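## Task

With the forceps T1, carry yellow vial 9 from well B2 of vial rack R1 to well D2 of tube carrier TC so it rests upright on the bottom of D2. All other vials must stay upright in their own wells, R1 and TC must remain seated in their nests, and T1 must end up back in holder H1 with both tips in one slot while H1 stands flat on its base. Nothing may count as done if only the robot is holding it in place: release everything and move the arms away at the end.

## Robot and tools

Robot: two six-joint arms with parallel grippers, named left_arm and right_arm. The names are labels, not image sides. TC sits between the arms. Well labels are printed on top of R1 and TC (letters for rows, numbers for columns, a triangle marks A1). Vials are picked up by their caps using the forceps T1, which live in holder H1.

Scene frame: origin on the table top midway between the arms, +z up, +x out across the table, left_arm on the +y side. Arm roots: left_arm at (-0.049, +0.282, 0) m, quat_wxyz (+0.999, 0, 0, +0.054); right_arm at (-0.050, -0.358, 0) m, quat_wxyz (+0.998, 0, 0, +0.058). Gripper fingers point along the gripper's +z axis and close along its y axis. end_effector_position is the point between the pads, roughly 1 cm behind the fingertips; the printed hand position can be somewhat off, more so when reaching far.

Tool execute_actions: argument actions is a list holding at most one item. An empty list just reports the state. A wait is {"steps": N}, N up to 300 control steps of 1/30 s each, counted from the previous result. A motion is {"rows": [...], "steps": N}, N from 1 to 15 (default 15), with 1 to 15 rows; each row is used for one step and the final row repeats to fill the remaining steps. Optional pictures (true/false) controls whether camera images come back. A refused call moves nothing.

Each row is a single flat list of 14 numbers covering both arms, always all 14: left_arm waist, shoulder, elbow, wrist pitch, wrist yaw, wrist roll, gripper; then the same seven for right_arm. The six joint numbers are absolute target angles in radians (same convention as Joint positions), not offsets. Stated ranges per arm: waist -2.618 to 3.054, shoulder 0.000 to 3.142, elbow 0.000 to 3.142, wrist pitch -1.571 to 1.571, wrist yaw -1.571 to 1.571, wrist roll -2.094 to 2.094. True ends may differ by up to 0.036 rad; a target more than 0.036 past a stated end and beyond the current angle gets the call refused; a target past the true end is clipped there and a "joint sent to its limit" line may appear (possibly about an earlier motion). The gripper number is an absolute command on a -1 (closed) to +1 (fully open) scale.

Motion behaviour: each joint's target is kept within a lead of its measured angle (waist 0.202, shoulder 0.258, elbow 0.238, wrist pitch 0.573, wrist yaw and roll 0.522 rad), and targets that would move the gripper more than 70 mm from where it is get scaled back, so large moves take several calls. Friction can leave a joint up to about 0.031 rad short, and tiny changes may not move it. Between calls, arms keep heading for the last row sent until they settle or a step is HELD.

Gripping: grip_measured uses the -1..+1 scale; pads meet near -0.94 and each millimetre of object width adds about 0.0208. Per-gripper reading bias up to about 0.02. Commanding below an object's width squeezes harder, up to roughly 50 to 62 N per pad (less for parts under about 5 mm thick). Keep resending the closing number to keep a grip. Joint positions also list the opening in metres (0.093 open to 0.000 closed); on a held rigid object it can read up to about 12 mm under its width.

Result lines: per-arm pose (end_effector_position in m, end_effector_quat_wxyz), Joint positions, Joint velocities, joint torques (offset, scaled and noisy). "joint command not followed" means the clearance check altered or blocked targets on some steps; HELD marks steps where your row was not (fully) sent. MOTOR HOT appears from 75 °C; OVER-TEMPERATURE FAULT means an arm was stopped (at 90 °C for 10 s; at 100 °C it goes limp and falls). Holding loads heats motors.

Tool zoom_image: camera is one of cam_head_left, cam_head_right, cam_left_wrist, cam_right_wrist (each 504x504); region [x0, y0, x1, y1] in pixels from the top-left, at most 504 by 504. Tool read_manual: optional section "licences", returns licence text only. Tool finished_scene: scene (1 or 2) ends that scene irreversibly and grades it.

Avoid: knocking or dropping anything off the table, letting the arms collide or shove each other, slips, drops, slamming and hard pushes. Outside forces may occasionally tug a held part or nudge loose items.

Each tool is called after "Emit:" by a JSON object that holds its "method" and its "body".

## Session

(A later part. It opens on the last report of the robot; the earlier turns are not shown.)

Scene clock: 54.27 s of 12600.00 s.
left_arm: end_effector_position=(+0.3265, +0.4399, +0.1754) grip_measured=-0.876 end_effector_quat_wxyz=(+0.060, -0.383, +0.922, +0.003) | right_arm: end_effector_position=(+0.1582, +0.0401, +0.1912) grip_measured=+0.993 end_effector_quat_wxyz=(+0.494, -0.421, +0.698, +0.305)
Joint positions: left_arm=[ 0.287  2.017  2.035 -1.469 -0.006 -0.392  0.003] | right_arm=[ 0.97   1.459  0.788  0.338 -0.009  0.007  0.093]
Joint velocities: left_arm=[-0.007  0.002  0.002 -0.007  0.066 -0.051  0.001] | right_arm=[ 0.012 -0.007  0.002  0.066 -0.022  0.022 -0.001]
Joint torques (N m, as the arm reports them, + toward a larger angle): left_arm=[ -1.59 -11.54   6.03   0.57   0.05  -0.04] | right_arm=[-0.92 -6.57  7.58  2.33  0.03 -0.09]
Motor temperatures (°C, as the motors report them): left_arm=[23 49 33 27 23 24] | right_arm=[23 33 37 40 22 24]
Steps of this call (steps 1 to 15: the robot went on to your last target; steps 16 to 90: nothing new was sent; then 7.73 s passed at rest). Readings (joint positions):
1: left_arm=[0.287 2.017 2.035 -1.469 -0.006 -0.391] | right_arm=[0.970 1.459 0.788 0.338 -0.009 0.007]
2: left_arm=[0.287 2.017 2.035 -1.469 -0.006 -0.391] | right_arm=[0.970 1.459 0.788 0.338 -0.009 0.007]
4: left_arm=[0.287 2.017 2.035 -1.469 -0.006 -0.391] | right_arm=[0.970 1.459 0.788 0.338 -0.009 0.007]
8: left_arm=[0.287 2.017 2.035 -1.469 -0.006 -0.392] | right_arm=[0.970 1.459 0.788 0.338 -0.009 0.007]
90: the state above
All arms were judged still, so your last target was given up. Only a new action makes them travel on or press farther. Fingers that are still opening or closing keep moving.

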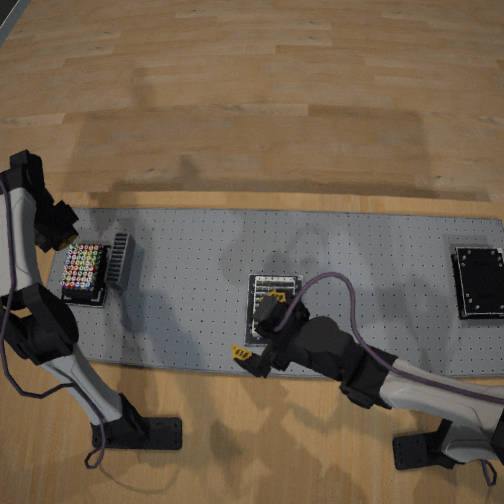

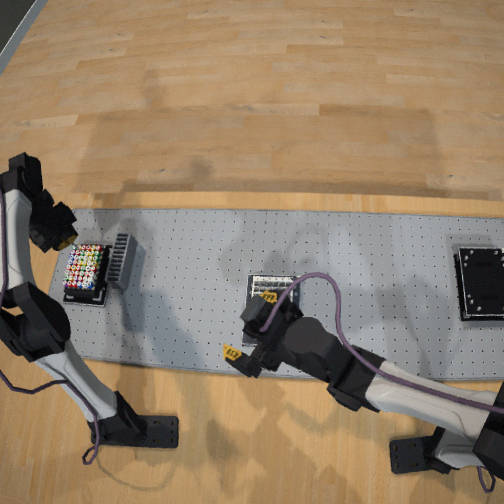

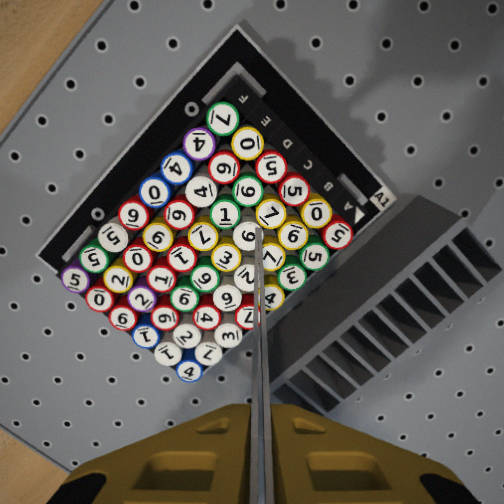

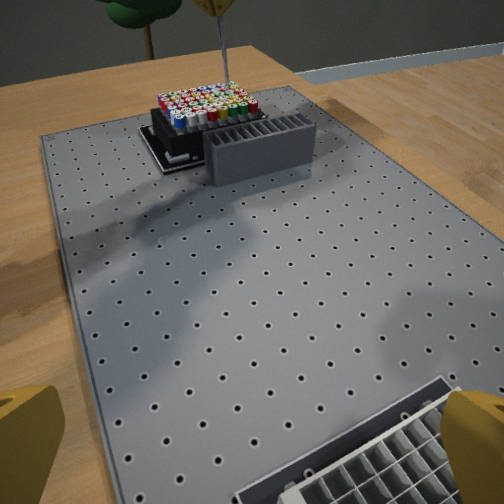

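Emit:
{"method": "execute_actions", "body": {"actions": [{"rows":[[0.24,2.01,2.04,-1.46,0,-0.43,-0.88,0.96,1.45,0.786,0.364,0,0,1]],"steps":15}], "pictures": false}}

Emit:
{"method": "execute_actions", "body": {"actions": [{"steps":15}]}}

Emit:
{"method": "zoom_image", "body": {"camera": "cam_left_wrist", "region": [190,170,330,310]}}

Scene clock: 58.30 s of 12600.00 s.
left_arm: end_effector_position=(+0.3332, +0.4229, +0.1754) grip_measured=-0.876 end_effector_quat_wxyz=(+0.060, -0.376, +0.925, -0.000) | right_arm: end_effector_position=(+0.1582, +0.0401, +0.1912) grip_measured=+0.993 end_effector_quat_wxyz=(+0.494, -0.421, +0.698, +0.305)
Joint positions: left_arm=[ 0.243  2.017  2.035 -1.469 -0.004 -0.421  0.003] | right_arm=[ 0.97   1.459  0.788  0.338 -0.009  0.007  0.093]
Joint velocities: left_arm=[-0.002  0.007 -0.027  0.007  0.007 -0.007 -0.001] | right_arm=[-0.007 -0.007 -0.017 -0.051 -0.022 -0.007 -0.   ]
Joint torques (N m, as the arm reports them, + toward a larger angle): left_arm=[ -0.69 -12.68   7.78   0.64   0.04  -0.06] | right_arm=[-1.07 -6.71  7.37  2.27  0.04 -0.12]
Motor temperatures (°C, as the motors report them): left_arm=[23 49 33 27 23 24] | right_arm=[23 33 37 40 22 24]
Steps of this call (steps 1 to 90: nothing new was sent; then 0.53 s passed at rest; steps 91 to 105: all 15 steps of this action). Readings (joint positions):
91: left_arm=[0.284 2.017 2.035 -1.469 -0.007 -0.397] | right_arm=[0.970 1.459 0.788 0.338 -0.009 0.007]
92: left_arm=[0.277 2.017 2.035 -1.469 -0.007 -0.402] | right_arm=[0.970 1.459 0.788 0.338 -0.009 0.007]
94: left_arm=[0.258 2.017 2.035 -1.469 -0.006 -0.409] | right_arm=[0.970 1.459 0.788 0.338 -0.009 0.007]
98: left_arm=[0.243 2.017 2.035 -1.469 -0.004 -0.416] | right_arm=[0.970 1.459 0.788 0.338 -0.009 0.007]
105: the state above

Scene clock: 58.80 s of 12600.00 s.
left_arm: end_effector_position=(+0.3332, +0.4229, +0.1754) grip_measured=-0.876 end_effector_quat_wxyz=(+0.060, -0.376, +0.924, -0.000) | right_arm: end_effector_position=(+0.1582, +0.0401, +0.1912) grip_measured=+0.993 end_effector_quat_wxyz=(+0.494, -0.421, +0.698, +0.305)
Joint positions: left_arm=[ 0.243  2.017  2.035 -1.469 -0.004 -0.422  0.003] | right_arm=[ 0.97   1.459  0.788  0.338 -0.009  0.007  0.093]
Joint velocities: left_arm=[ 0.012  0.002 -0.007  0.022 -0.022  0.066  0.001] | right_arm=[-0.007  0.007  0.002  0.022 -0.022 -0.037  0.001]
Joint torques (N m, as the arm reports them, + toward a larger angle): left_arm=[ -0.87 -12.71   7.86   0.64   0.    -0.08] | right_arm=[-1.01 -6.74  7.67  2.32  0.07 -0.12]
Motor temperatures (°C, as the motors report them): left_arm=[23 49 33 27 23 24] | right_arm=[23 33 37 40 22 24]
Steps of this call (steps 1 to 15: the robot went on to your last target). Readings (joint positions):
1: left_arm=[0.243 2.017 2.035 -1.469 -0.004 -0.421] | right_arm=[0.970 1.459 0.788 0.338 -0.009 0.007]
2: left_arm=[0.243 2.017 2.035 -1.469 -0.004 -0.421] | right_arm=[0.970 1.459 0.788 0.338 -0.009 0.007]
4: left_arm=[0.243 2.017 2.035 -1.469 -0.004 -0.421] | right_arm=[0.970 1.459 0.788 0.338 -0.009 0.007]
8: left_arm=[0.243 2.017 2.035 -1.469 -0.004 -0.422] | right_arm=[0.970 1.459 0.788 0.338 -0.009 0.007]
15: the state above
All arms were judged still, so your last target was given up. Only a new action makes them travel on or press farther. Fingers that are still opening or closing keep moving.

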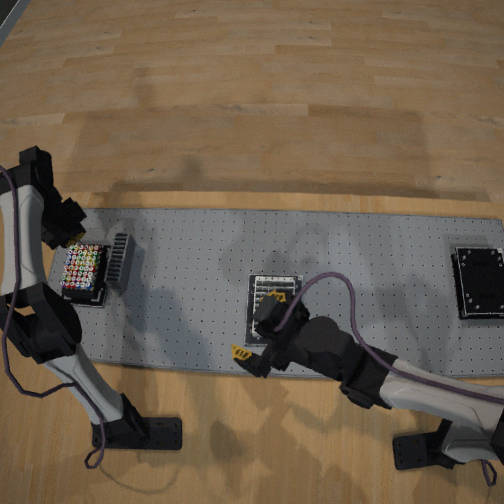

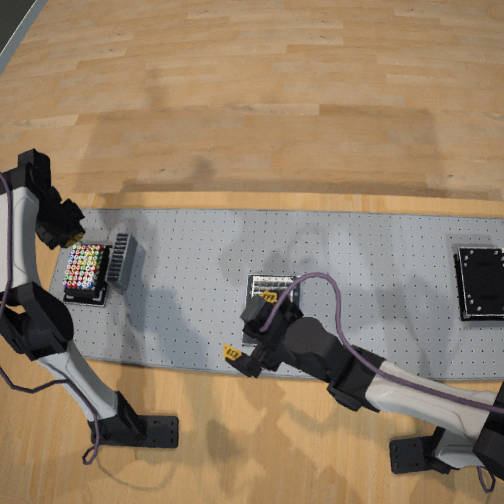

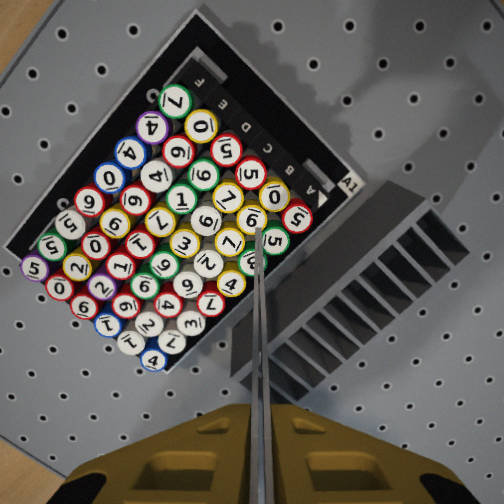

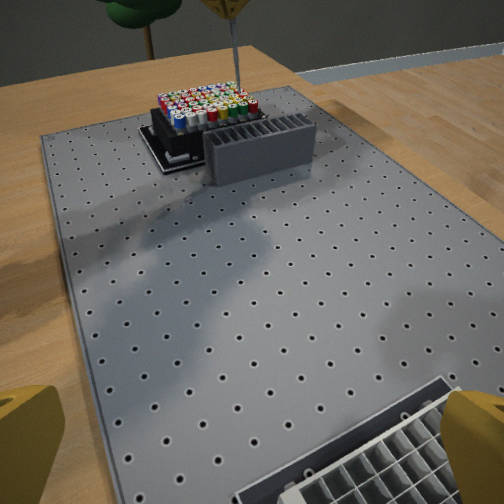

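Region (190, 170, 330, 310) of cam_left_wrist's 504x504 image, scaled by 3.600, with more detail than that image has.

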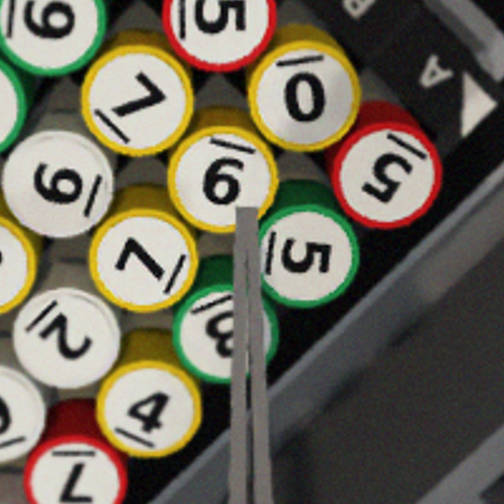

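Emit:
{"method": "execute_actions", "body": {"actions": [{"rows":[[0.257,2.01,2.04,-1.45,0,-0.43,-0.88,0.96,1.45,0.786,0.364,0,0,1]],"steps":15}]}}

Emit:
{"method": "zoom_image", "body": {"camera": "cam_left_wrist", "region": [190,170,330,310]}}

Scene clock: 62.07 s of 12600.00 s.
left_arm: end_effector_position=(+0.3338, +0.4231, +0.1755) grip_measured=-0.876 end_effector_quat_wxyz=(+0.061, -0.377, +0.924, -0.000) | right_arm: end_effector_position=(+0.1582, +0.0401, +0.1912) grip_measured=+0.993 end_effector_quat_wxyz=(+0.494, -0.421, +0.698, +0.305)
Joint positions: left_arm=[ 0.243  2.017  2.035 -1.466 -0.004 -0.422  0.003] | right_arm=[ 0.97   1.459  0.788  0.338 -0.009  0.007  0.093]
Joint velocities: left_arm=[-0.007 -0.002  0.002 -0.022 -0.007 -0.007  0.001] | right_arm=[-0.012 -0.007  0.007  0.007  0.022  0.007 -0.   ]
Joint torques (N m, as the arm reports them, + toward a larger angle): left_arm=[  0.46 -12.72   7.79   0.71   0.05  -0.07] | right_arm=[-1.08 -6.84  7.48  2.33  0.08 -0.08]
Motor temperatures (°C, as the motors report them): left_arm=[23 49 33 27 23 24] | right_arm=[23 33 37 41 22 24]
Steps of this call (steps 1 to 83: nothing new was sent; steps 84 to 98: all 15 steps of this action). Readings (joint positions):
84: left_arm=[0.243 2.017 2.035 -1.469 -0.004 -0.422] | right_arm=[0.970 1.459 0.788 0.338 -0.009 0.007]
85: left_arm=[0.243 2.017 2.035 -1.468 -0.004 -0.422] | right_arm=[0.970 1.459 0.788 0.338 -0.009 0.007]
87: left_arm=[0.243 2.017 2.035 -1.467 -0.004 -0.422] | right_arm=[0.970 1.459 0.788 0.338 -0.009 0.007]
91: left_arm=[0.243 2.017 2.035 -1.466 -0.004 -0.422] | right_arm=[0.970 1.459 0.788 0.338 -0.009 0.007]
98: the state above

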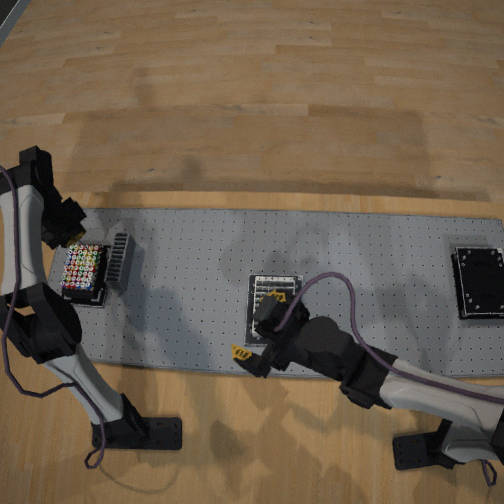

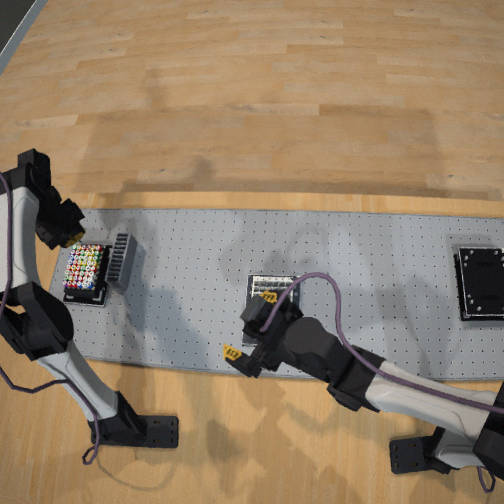

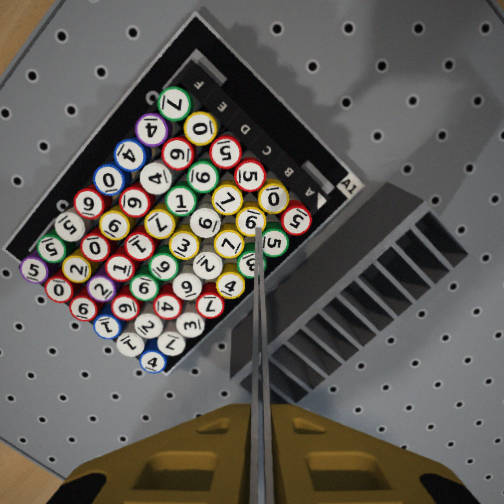

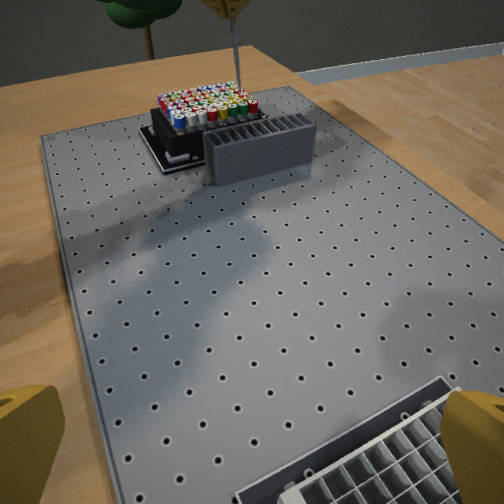

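Region (190, 170, 330, 310) of cam_left_wrist's 504x504 image, scaled by 3.600, with more detail than that image has.

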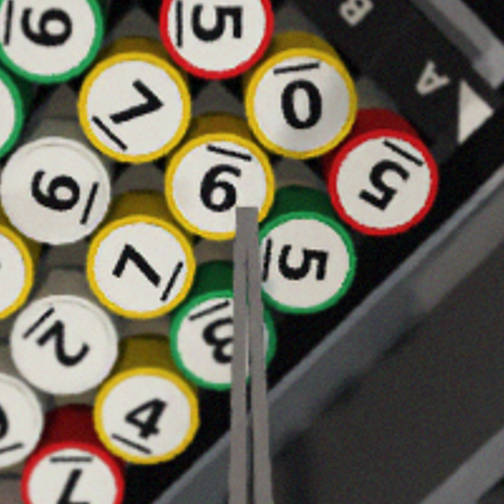

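Emit:
{"method": "execute_actions", "body": {"actions": [{"rows":[[0.27,2.01,2.04,-1.445,0,-0.43,-0.88,0.96,1.45,0.786,0.364,0,0,1]],"steps":15}]}}

Emit:
{"method": "zoom_image", "body": {"camera": "cam_left_wrist", "region": [190,170,330,310]}}

Scene clock: 64.53 s of 12600.00 s.
left_arm: end_effector_position=(+0.3321, +0.4311, +0.1756) grip_measured=-0.876 end_effector_quat_wxyz=(+0.064, -0.386, +0.920, -0.000) | right_arm: end_effector_position=(+0.1582, +0.0401, +0.1912) grip_measured=+0.993 end_effector_quat_wxyz=(+0.494, -0.421, +0.698, +0.305)
Joint positions: left_arm=[ 0.263  2.017  2.035 -1.461 -0.003 -0.422  0.003] | right_arm=[ 0.97   1.459  0.788  0.338 -0.009  0.007  0.093]
Joint velocities: left_arm=[-0.002  0.002 -0.007  0.022 -0.037  0.022 -0.001] | right_arm=[-0.017 -0.002 -0.002  0.007  0.022 -0.051  0.001]
Joint torques (N m, as the arm reports them, + toward a larger angle): left_arm=[ -0.17 -12.63   7.92   0.71   0.04  -0.07] | right_arm=[-1.04 -6.72  7.41  2.24  0.02 -0.06]
Motor temperatures (°C, as the motors report them): left_arm=[23 50 33 27 23 24] | right_arm=[23 33 37 41 22 24]
Steps of this call (steps 1 to 15: the robot went on to your last target; steps 16 to 59: nothing new was sent; steps 60 to 74: all 15 steps of this action). Readings (joint positions):
60: left_arm=[0.245 2.017 2.035 -1.466 -0.003 -0.422] | right_arm=[0.970 1.459 0.788 0.338 -0.009 0.007]
61: left_arm=[0.248 2.017 2.035 -1.465 -0.003 -0.422] | right_arm=[0.970 1.459 0.788 0.338 -0.009 0.007]
63: left_arm=[0.256 2.017 2.035 -1.463 -0.003 -0.422] | right_arm=[0.970 1.459 0.788 0.338 -0.009 0.007]
67: left_arm=[0.263 2.017 2.035 -1.462 -0.003 -0.422] | right_arm=[0.970 1.459 0.788 0.338 -0.009 0.007]
74: the state above

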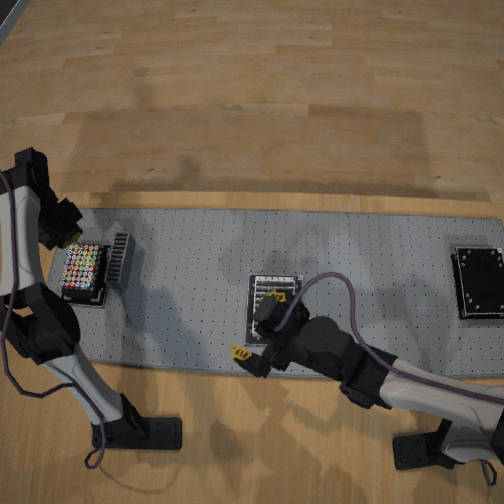

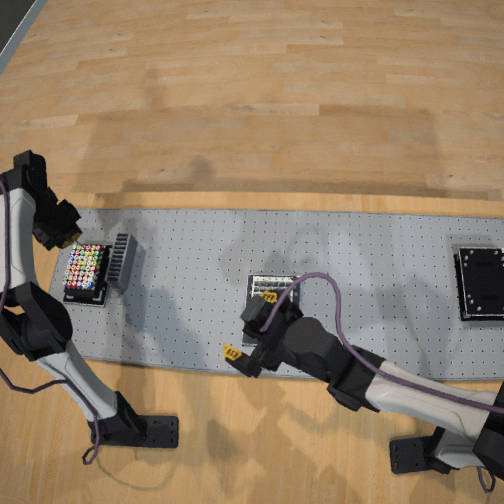

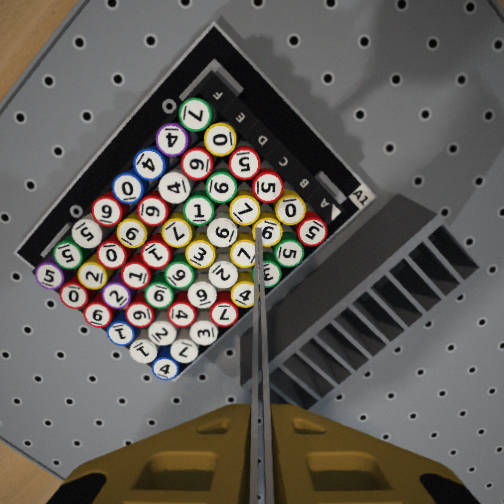

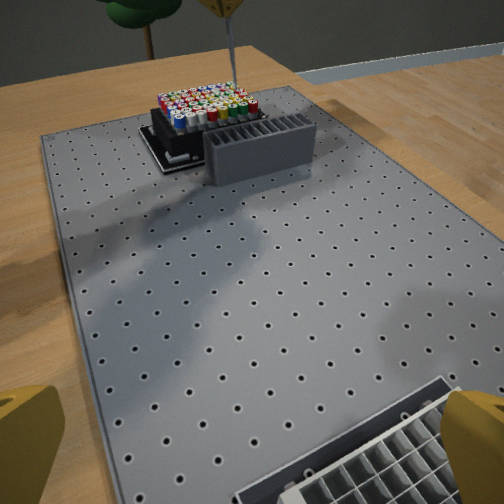

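Region (190, 170, 330, 310) of cam_left_wrist's 504x504 image, scaled by 3.600, with more detail than that image has.

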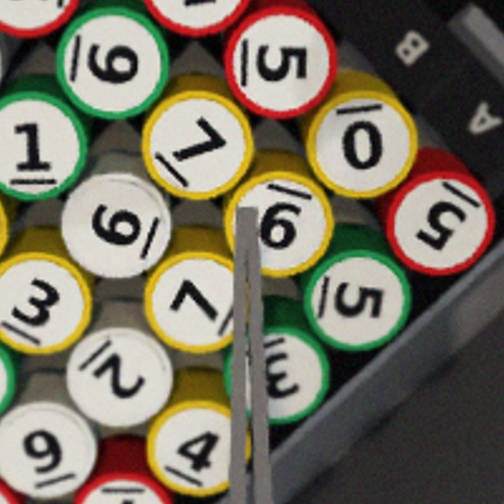

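Emit:
{"method": "execute_actions", "body": {"actions": [{"rows":[[0.238,2.01,2.04,-1.445,0,-0.43,-0.88,0.96,1.45,0.786,0.364,0,0,1],[0.238,2.01,2.04,-1.445,0,-0.43,-0.88,0.96,1.45,0.786,0.364,0,0,1],[0.25,2.01,2.04,-1.445,0,-0.43,-0.88,0.96,1.45,0.786,0.364,0,0,1]],"steps":15}]}}

Emit:
{"method": "zoom_image", "body": {"camera": "cam_left_wrist", "region": [190,170,330,310]}}

Scene clock: 68.37 s of 12600.00 s.
left_arm: end_effector_position=(+0.3333, +0.4280, +0.1756) grip_measured=-0.876 end_effector_quat_wxyz=(+0.064, -0.382, +0.922, -0.000) | right_arm: end_effector_position=(+0.1582, +0.0401, +0.1912) grip_measured=+0.993 end_effector_quat_wxyz=(+0.494, -0.421, +0.698, +0.305)
Joint positions: left_arm=[ 0.255  2.017  2.035 -1.461 -0.003 -0.423  0.003] | right_arm=[ 0.97   1.459  0.788  0.338 -0.009  0.007  0.093]
Joint velocities: left_arm=[-0.007 -0.002 -0.007  0.007 -0.051 -0.037 -0.001] | right_arm=[-0.007 -0.007  0.002 -0.037 -0.037 -0.066 -0.   ]
Joint torques (N m, as the arm reports them, + toward a larger angle): left_arm=[ -1.04 -12.7    7.78   0.72   0.04  -0.08] | right_arm=[-0.84 -6.73  7.34  2.31  0.04 -0.12]
Motor temperatures (°C, as the motors report them): left_arm=[23 50 33 27 23 24] | right_arm=[23 33 37 41 22 24]
Steps of this call (steps 1 to 15: the robot went on to your last target; steps 16 to 90: nothing new was sent; then 0.33 s passed at rest; steps 91 to 105: all 15 steps of this action). Readings (joint positions):
91: left_arm=[0.262 2.017 2.035 -1.461 -0.003 -0.422] | right_arm=[0.970 1.459 0.788 0.338 -0.009 0.007]
92: left_arm=[0.259 2.017 2.035 -1.461 -0.003 -0.423] | right_arm=[0.970 1.459 0.788 0.338 -0.009 0.007]
94: left_arm=[0.255 2.017 2.035 -1.461 -0.003 -0.423] | right_arm=[0.970 1.459 0.788 0.338 -0.009 0.007]
98: left_arm=[0.255 2.017 2.035 -1.461 -0.003 -0.423] | right_arm=[0.970 1.459 0.788 0.338 -0.009 0.007]
105: the state above

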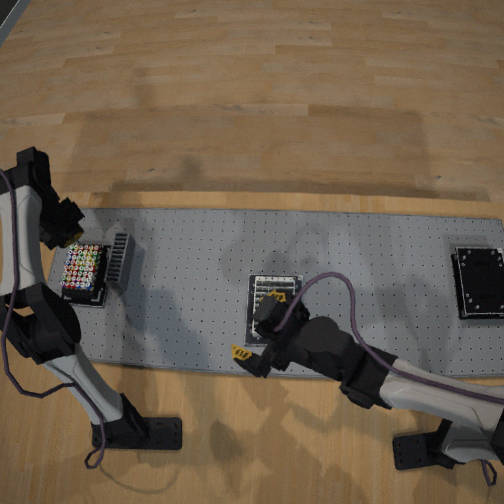

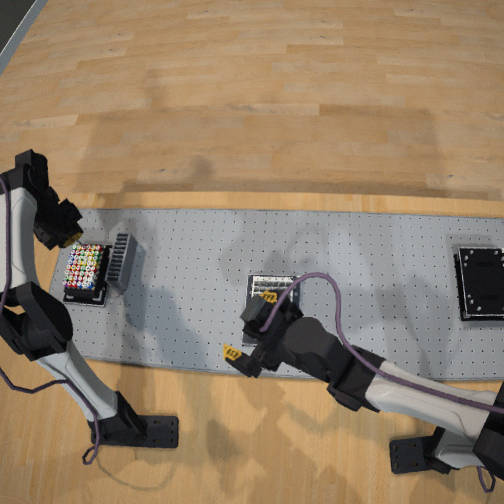

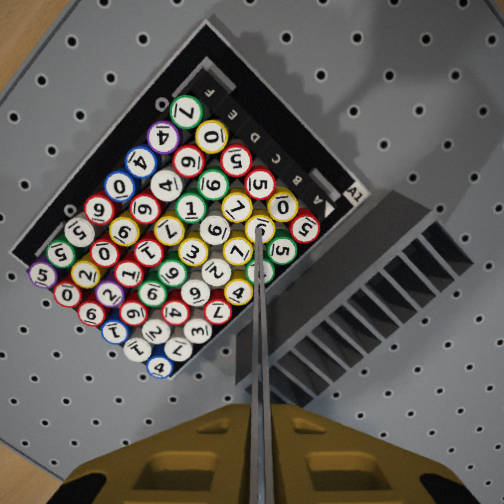

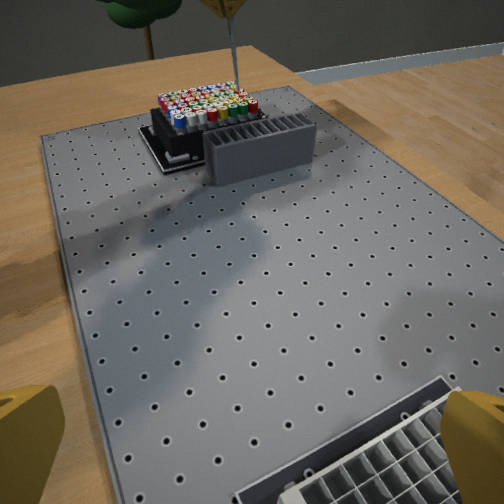

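Region (190, 170, 330, 310) of cam_left_wrist's 504x504 image, scaled by 3.600, with more detail than that image has.

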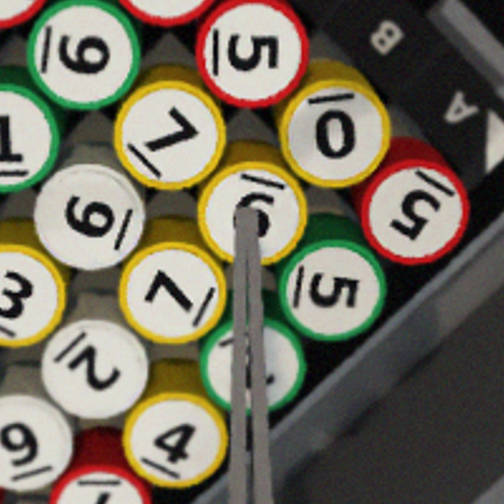

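Emit:
{"method": "execute_actions", "body": {"actions": [{"rows":[[0.25,2.0,1.99,-1.415,0,-0.43,-0.76,0.96,1.45,0.786,0.364,0,0,1]],"steps":15}]}}

Emit:
{"method": "zoom_image", "body": {"camera": "cam_left_wrist", "region": [190,170,330,310]}}

Scene clock: 78.97 s of 12600.00 s.
left_arm: end_effector_position=(+0.3342, +0.4284, +0.1689) grip_measured=-0.761 end_effector_quat_wxyz=(+0.064, -0.382, +0.922, -0.000) | right_arm: end_effector_position=(+0.1582, +0.0401, +0.1912) grip_measured=+0.993 end_effector_quat_wxyz=(+0.494, -0.421, +0.698, +0.305)
Joint positions: left_arm=[ 0.255  2.014  2.003 -1.432 -0.003 -0.423  0.009] | right_arm=[ 0.97   1.459  0.788  0.338 -0.009  0.007  0.093]
Joint velocities: left_arm=[ 0.012 -0.007 -0.012  0.066 -0.066  0.081  0.001] | right_arm=[-0.012 -0.002 -0.017  0.007  0.066 -0.037 -0.   ]
Joint torques (N m, as the arm reports them, + toward a larger angle): left_arm=[ -1.08 -13.14   6.34   0.73   0.02  -0.08] | right_arm=[-0.93 -6.88  7.42  2.34  0.02 -0.1 ]
Motor temperatures (°C, as the motors report them): left_arm=[23 51 34 27 23 24] | right_arm=[23 34 37 41 22 24]
Steps of this call (steps 1 to 15: the robot went on to your last target; steps 16 to 90: nothing new was sent; then 7.10 s passed at rest; steps 91 to 105: all 15 steps of this action). Readings (joint positions):
91: left_arm=[0.255 2.016 2.029 -1.455 -0.003 -0.423] | right_arm=[0.970 1.459 0.788 0.338 -0.009 0.007]
92: left_arm=[0.255 2.014 2.021 -1.449 -0.003 -0.423] | right_arm=[0.970 1.459 0.788 0.338 -0.009 0.007]
94: left_arm=[0.255 2.014 2.008 -1.443 -0.003 -0.423] | right_arm=[0.970 1.459 0.788 0.338 -0.009 0.007]
98: left_arm=[0.255 2.014 2.003 -1.437 -0.003 -0.423] | right_arm=[0.970 1.459 0.788 0.338 -0.009 0.007]
105: the state above

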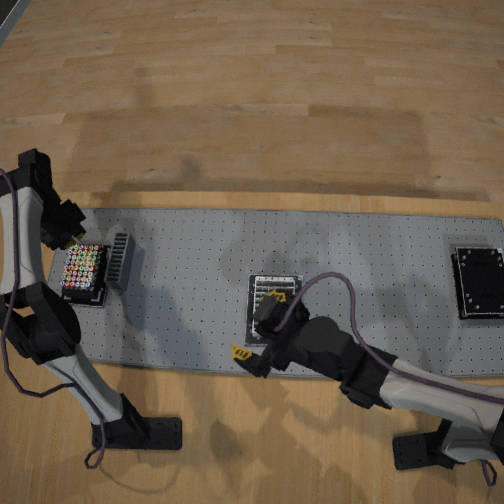

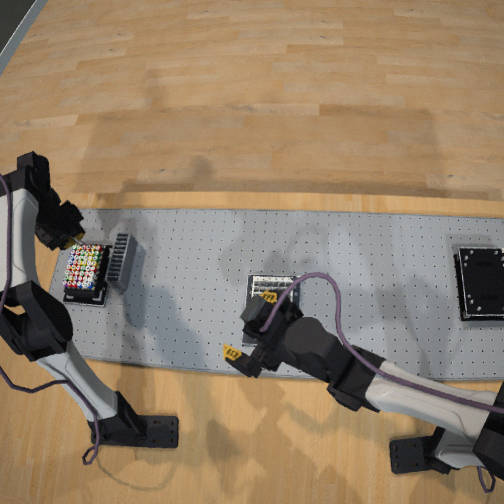

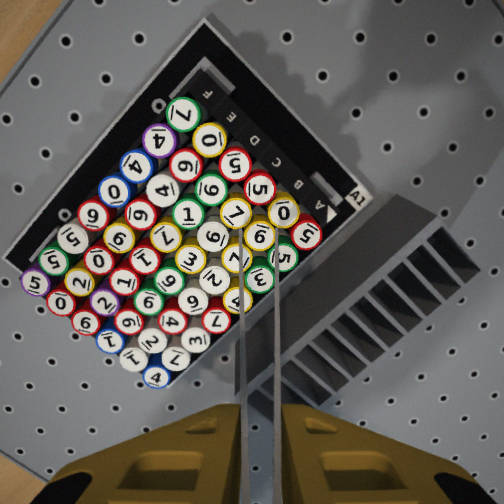

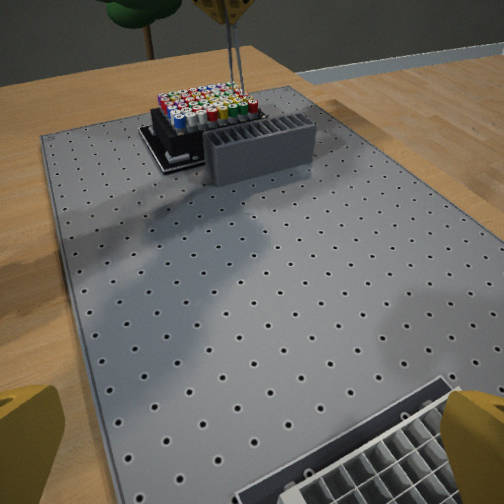

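Region (190, 170, 330, 310) of cam_left_wrist's 504x504 image, scaled by 3.600, with more detail than that image has.

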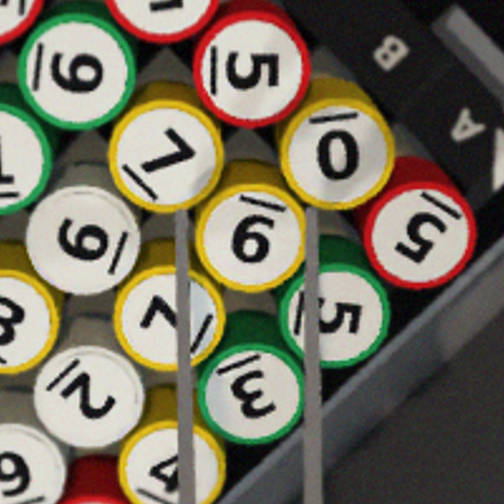

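Emit:
{"method": "execute_actions", "body": {"actions": [{"rows":[[0.25,1.988,1.955,-1.395,0,-0.43,-0.76,0.96,1.45,0.786,0.364,0,0,1]],"steps":15}]}}

Emit:
{"method": "zoom_image", "body": {"camera": "cam_left_wrist", "region": [190,170,330,310]}}

Scene clock: 83.93 s of 12600.00 s.
left_arm: end_effector_position=(+0.3324, +0.4277, +0.1642) grip_measured=-0.761 end_effector_quat_wxyz=(+0.062, -0.382, +0.922, -0.000) | right_arm: end_effector_position=(+0.1582, +0.0401, +0.1912) grip_measured=+0.993 end_effector_quat_wxyz=(+0.494, -0.421, +0.698, +0.305)
Joint positions: left_arm=[ 0.255  2.005  1.971 -1.414 -0.003 -0.423  0.009] | right_arm=[ 0.97   1.459  0.788  0.338 -0.009  0.007  0.093]
Joint velocities: left_arm=[-0.007  0.007 -0.007 -0.022  0.007  0.022 -0.001] | right_arm=[ 0.007 -0.012 -0.002 -0.11  -0.051 -0.007 -0.002]
Joint torques (N m, as the arm reports them, + toward a larger angle): left_arm=[ -0.99 -13.41   6.15   0.73   0.03  -0.07] | right_arm=[-0.81 -6.73  7.34  2.32  0.05 -0.11]
Motor temperatures (°C, as the motors report them): left_arm=[23 52 34 27 23 24] | right_arm=[23 34 38 42 22 24]
Steps of this call (steps 1 to 15: the robot went on to your last target; steps 16 to 90: nothing new was sent; then 1.47 s passed at rest; steps 91 to 105: all 15 steps of this action). Readings (joint positions):
91: left_arm=[0.255 2.011 1.996 -1.425 -0.003 -0.423] | right_arm=[0.970 1.459 0.788 0.338 -0.009 0.007]
92: left_arm=[0.255 2.008 1.986 -1.420 -0.003 -0.423] | right_arm=[0.970 1.459 0.788 0.338 -0.009 0.007]
94: left_arm=[0.255 2.007 1.974 -1.419 -0.003 -0.423] | right_arm=[0.970 1.459 0.788 0.338 -0.009 0.007]
98: left_arm=[0.255 2.005 1.971 -1.417 -0.003 -0.423] | right_arm=[0.970 1.459 0.788 0.338 -0.009 0.007]
105: the state above

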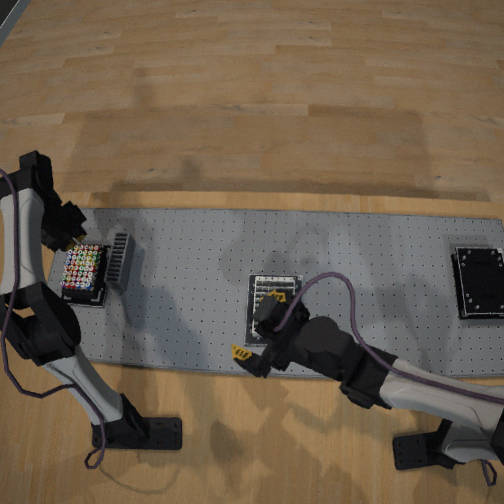

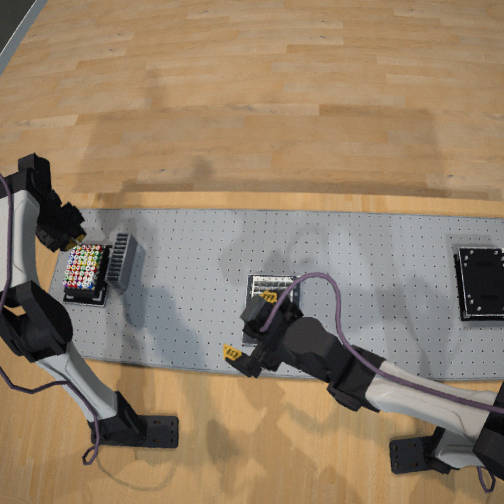

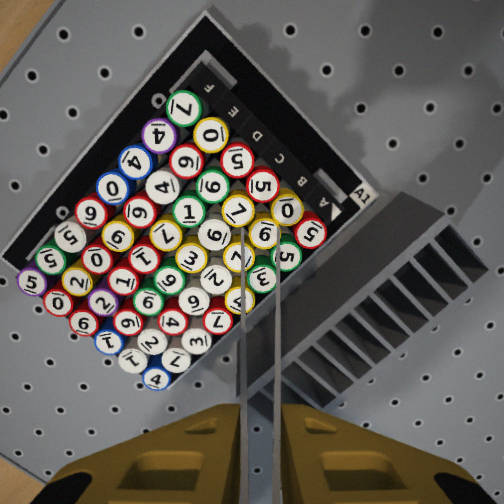

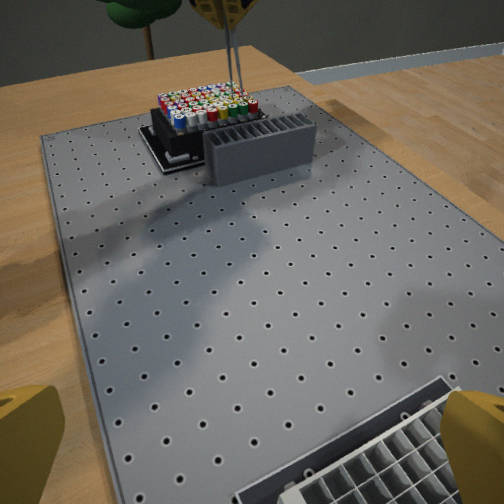

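Region (190, 170, 330, 310) of cam_left_wrist's 504x504 image, scaled by 3.600, with more detail than that image has.

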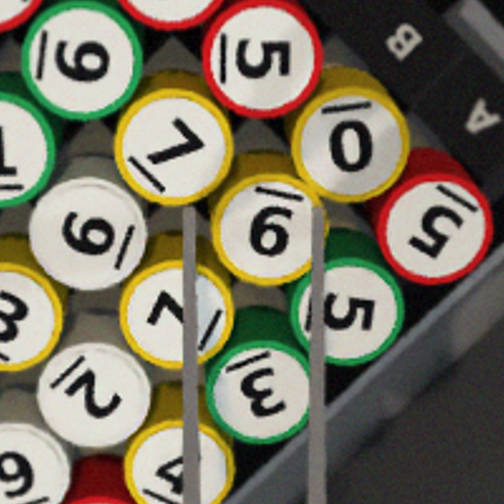

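Emit:
{"method": "execute_actions", "body": {"actions": [{"rows":[[0.232,1.988,1.96,-1.395,0,-0.43,-0.76,0.96,1.45,0.786,0.364,0,0,1],[0.247,1.988,1.96,-1.395,0,-0.43,-0.76,0.96,1.45,0.786,0.364,0,0,1]],"steps":10}]}}

Emit:
{"method": "zoom_image", "body": {"camera": "cam_left_wrist", "region": [190,170,330,310]}}

Scene clock: 89.77 s of 12600.00 s.
left_arm: end_effector_position=(+0.3328, +0.4268, +0.1642) grip_measured=-0.761 end_effector_quat_wxyz=(+0.062, -0.381, +0.922, -0.001) | right_arm: end_effector_position=(+0.1582, +0.0401, +0.1912) grip_measured=+0.993 end_effector_quat_wxyz=(+0.494, -0.421, +0.698, +0.305)
Joint positions: left_arm=[ 0.253  2.005  1.971 -1.413 -0.003 -0.423  0.009] | right_arm=[ 0.97   1.459  0.788  0.338 -0.009  0.007  0.093]
Joint velocities: left_arm=[ 0.007 -0.002  0.007 -0.051  0.037 -0.066 -0.   ] | right_arm=[-0.017  0.022  0.002 -0.007  0.037 -0.037 -0.   ]
Joint torques (N m, as the arm reports them, + toward a larger angle): left_arm=[ -1.06 -13.47   6.43   0.71   0.02  -0.04] | right_arm=[-1.13 -7.01  7.38  2.27  0.05 -0.13]
Motor temperatures (°C, as the motors report them): left_arm=[23 52 34 27 23 24] | right_arm=[23 34 38 42 22 24]
Steps of this call (steps 1 to 15: the robot went on to your last target; steps 16 to 90: nothing new was sent; then 2.50 s passed at rest; steps 91 to 100: all 10 steps of this action). Readings (joint positions):
91: left_arm=[0.254 2.005 1.971 -1.413 -0.003 -0.423] | right_arm=[0.970 1.459 0.788 0.338 -0.009 0.007]
92: left_arm=[0.253 2.005 1.971 -1.413 -0.003 -0.423] | right_arm=[0.970 1.459 0.788 0.338 -0.009 0.007]
94: left_arm=[0.253 2.005 1.971 -1.413 -0.003 -0.423] | right_arm=[0.970 1.459 0.788 0.338 -0.009 0.007]
98: left_arm=[0.253 2.005 1.971 -1.413 -0.003 -0.423] | right_arm=[0.970 1.459 0.788 0.338 -0.009 0.007]
100: the state above

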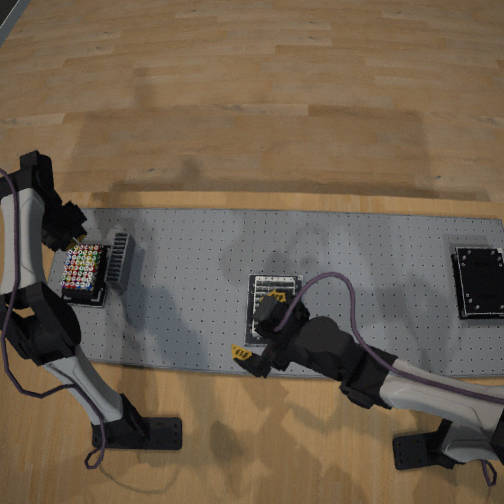

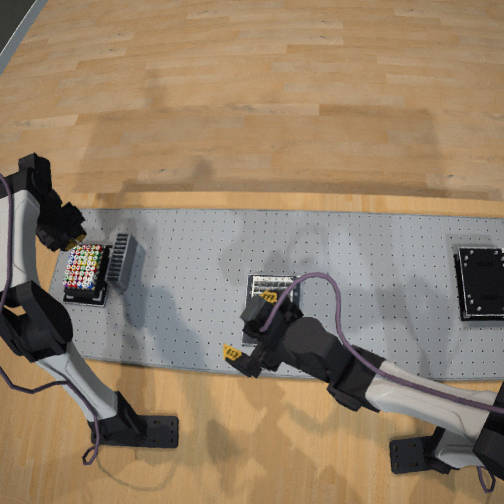

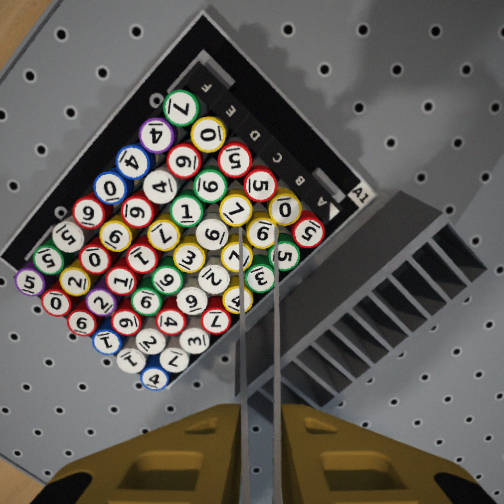

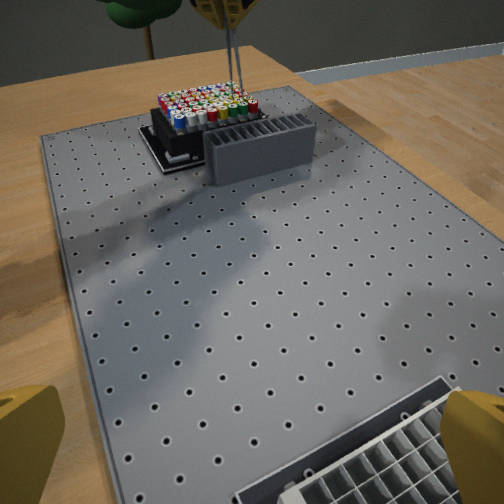

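Region (190, 170, 330, 310) of cam_left_wrist's 504x504 image, scaled by 3.600, with more detail than that image has.

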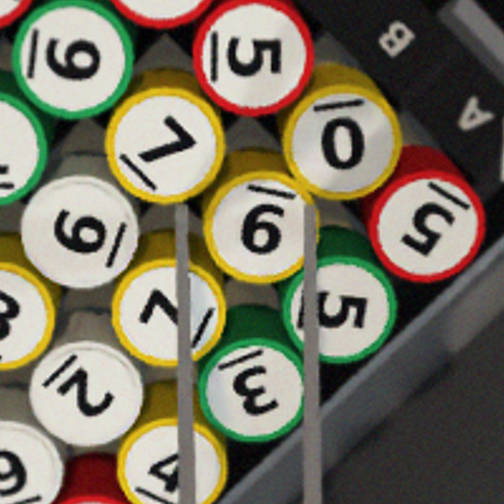

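Emit:
{"method": "execute_actions", "body": {"actions": [{"rows":[[0.247,1.988,2.0,-1.41,0,-0.43,-0.76,0.96,1.45,0.786,0.364,0,0,1],[0.247,1.988,2.0,-1.41,0,-0.43,-0.76,0.96,1.45,0.786,0.364,0,0,1],[0.247,1.988,2.0,-1.41,0,-0.43,-0.76,0.96,1.45,0.786,0.364,0,0,1],[0.247,1.988,2.0,-1.41,0,-0.43,-0.76,0.96,1.45,0.786,0.364,0,0,1],[0.228,1.988,2.0,-1.41,0,-0.43,-0.76,0.96,1.45,0.786,0.364,0,0,1],[0.235,1.988,2.0,-1.41,0,-0.43,-0.76,0.96,1.45,0.786,0.364,0,0,1],[0.244,1.988,2.0,-1.41,0,-0.43,-0.76,0.96,1.45,0.786,0.364,0,0,1]],"steps":14}]}}

Emit:
{"method": "zoom_image", "body": {"camera": "cam_left_wrist", "region": [190,170,330,310]}}

Scene clock: 93.77 s of 12600.00 s.
left_arm: end_effector_position=(+0.3335, +0.4252, +0.1642) grip_measured=-0.761 end_effector_quat_wxyz=(+0.062, -0.379, +0.923, -0.000) | right_arm: end_effector_position=(+0.1582, +0.0401, +0.1912) grip_measured=+0.993 end_effector_quat_wxyz=(+0.494, -0.421, +0.698, +0.305)
Joint positions: left_arm=[ 0.248  2.005  1.971 -1.413 -0.003 -0.423  0.009] | right_arm=[ 0.97   1.459  0.788  0.338 -0.009  0.007  0.093]
Joint velocities: left_arm=[-0.007 -0.007  0.017 -0.037  0.037 -0.007  0.   ] | right_arm=[-0.002 -0.012 -0.012  0.081 -0.081 -0.007 -0.   ]
Joint torques (N m, as the arm reports them, + toward a larger angle): left_arm=[ -0.98 -13.5   10.13   0.59   0.01  -0.06] | right_arm=[-1.16 -6.7   7.42  2.31  0.05 -0.1 ]
Motor temperatures (°C, as the motors report them): left_arm=[23 53 34 27 23 24] | right_arm=[23 34 38 42 22 24]
Steps of this call (steps 1 to 15: the robot went on to your last target; steps 16 to 90: nothing new was sent; then 0.53 s passed at rest; steps 91 to 104: all 14 steps of this action). Readings (joint positions):
91: left_arm=[0.253 2.005 1.971 -1.413 -0.003 -0.423] | right_arm=[0.970 1.459 0.788 0.338 -0.009 0.007]
92: left_arm=[0.253 2.005 1.971 -1.413 -0.003 -0.423] | right_arm=[0.970 1.459 0.788 0.338 -0.009 0.007]
94: left_arm=[0.253 2.005 1.971 -1.413 -0.003 -0.423] | right_arm=[0.970 1.459 0.788 0.338 -0.009 0.007]
98: left_arm=[0.248 2.005 1.971 -1.413 -0.003 -0.423] | right_arm=[0.970 1.459 0.788 0.338 -0.009 0.007]
104: the state above

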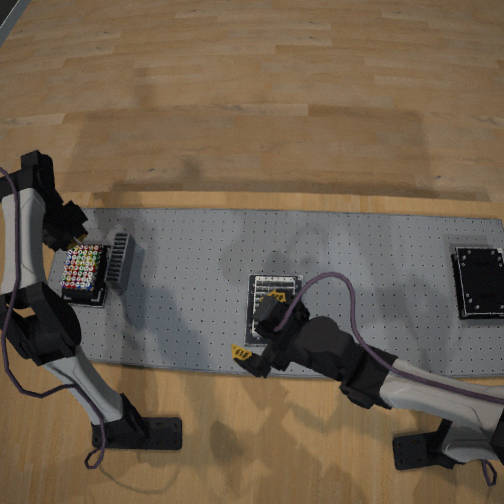

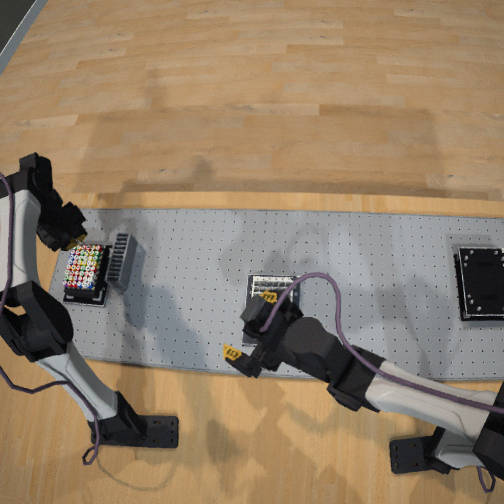

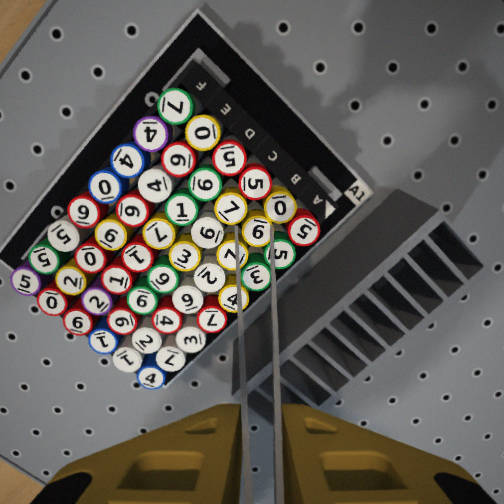

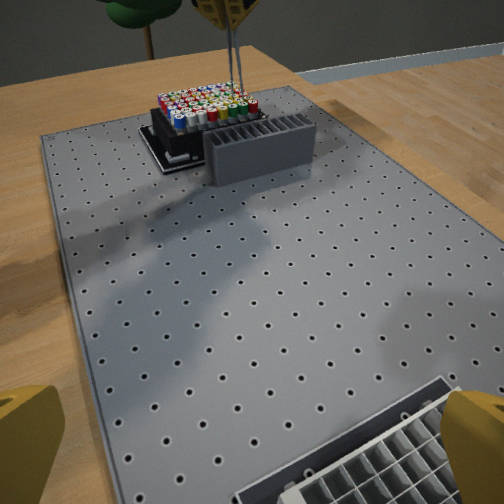

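Region (190, 170, 330, 310) of cam_left_wrist's 504x504 image, scaled by 3.600, with more detail than that image has.

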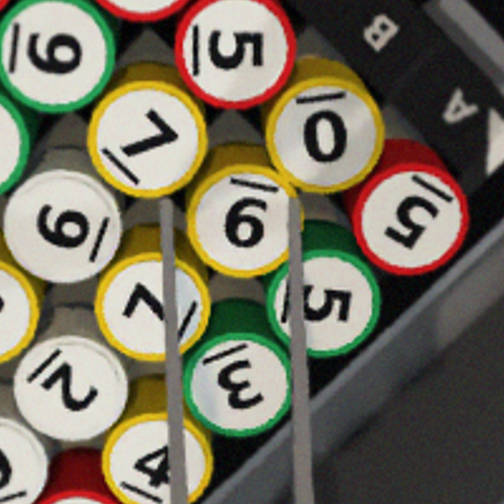

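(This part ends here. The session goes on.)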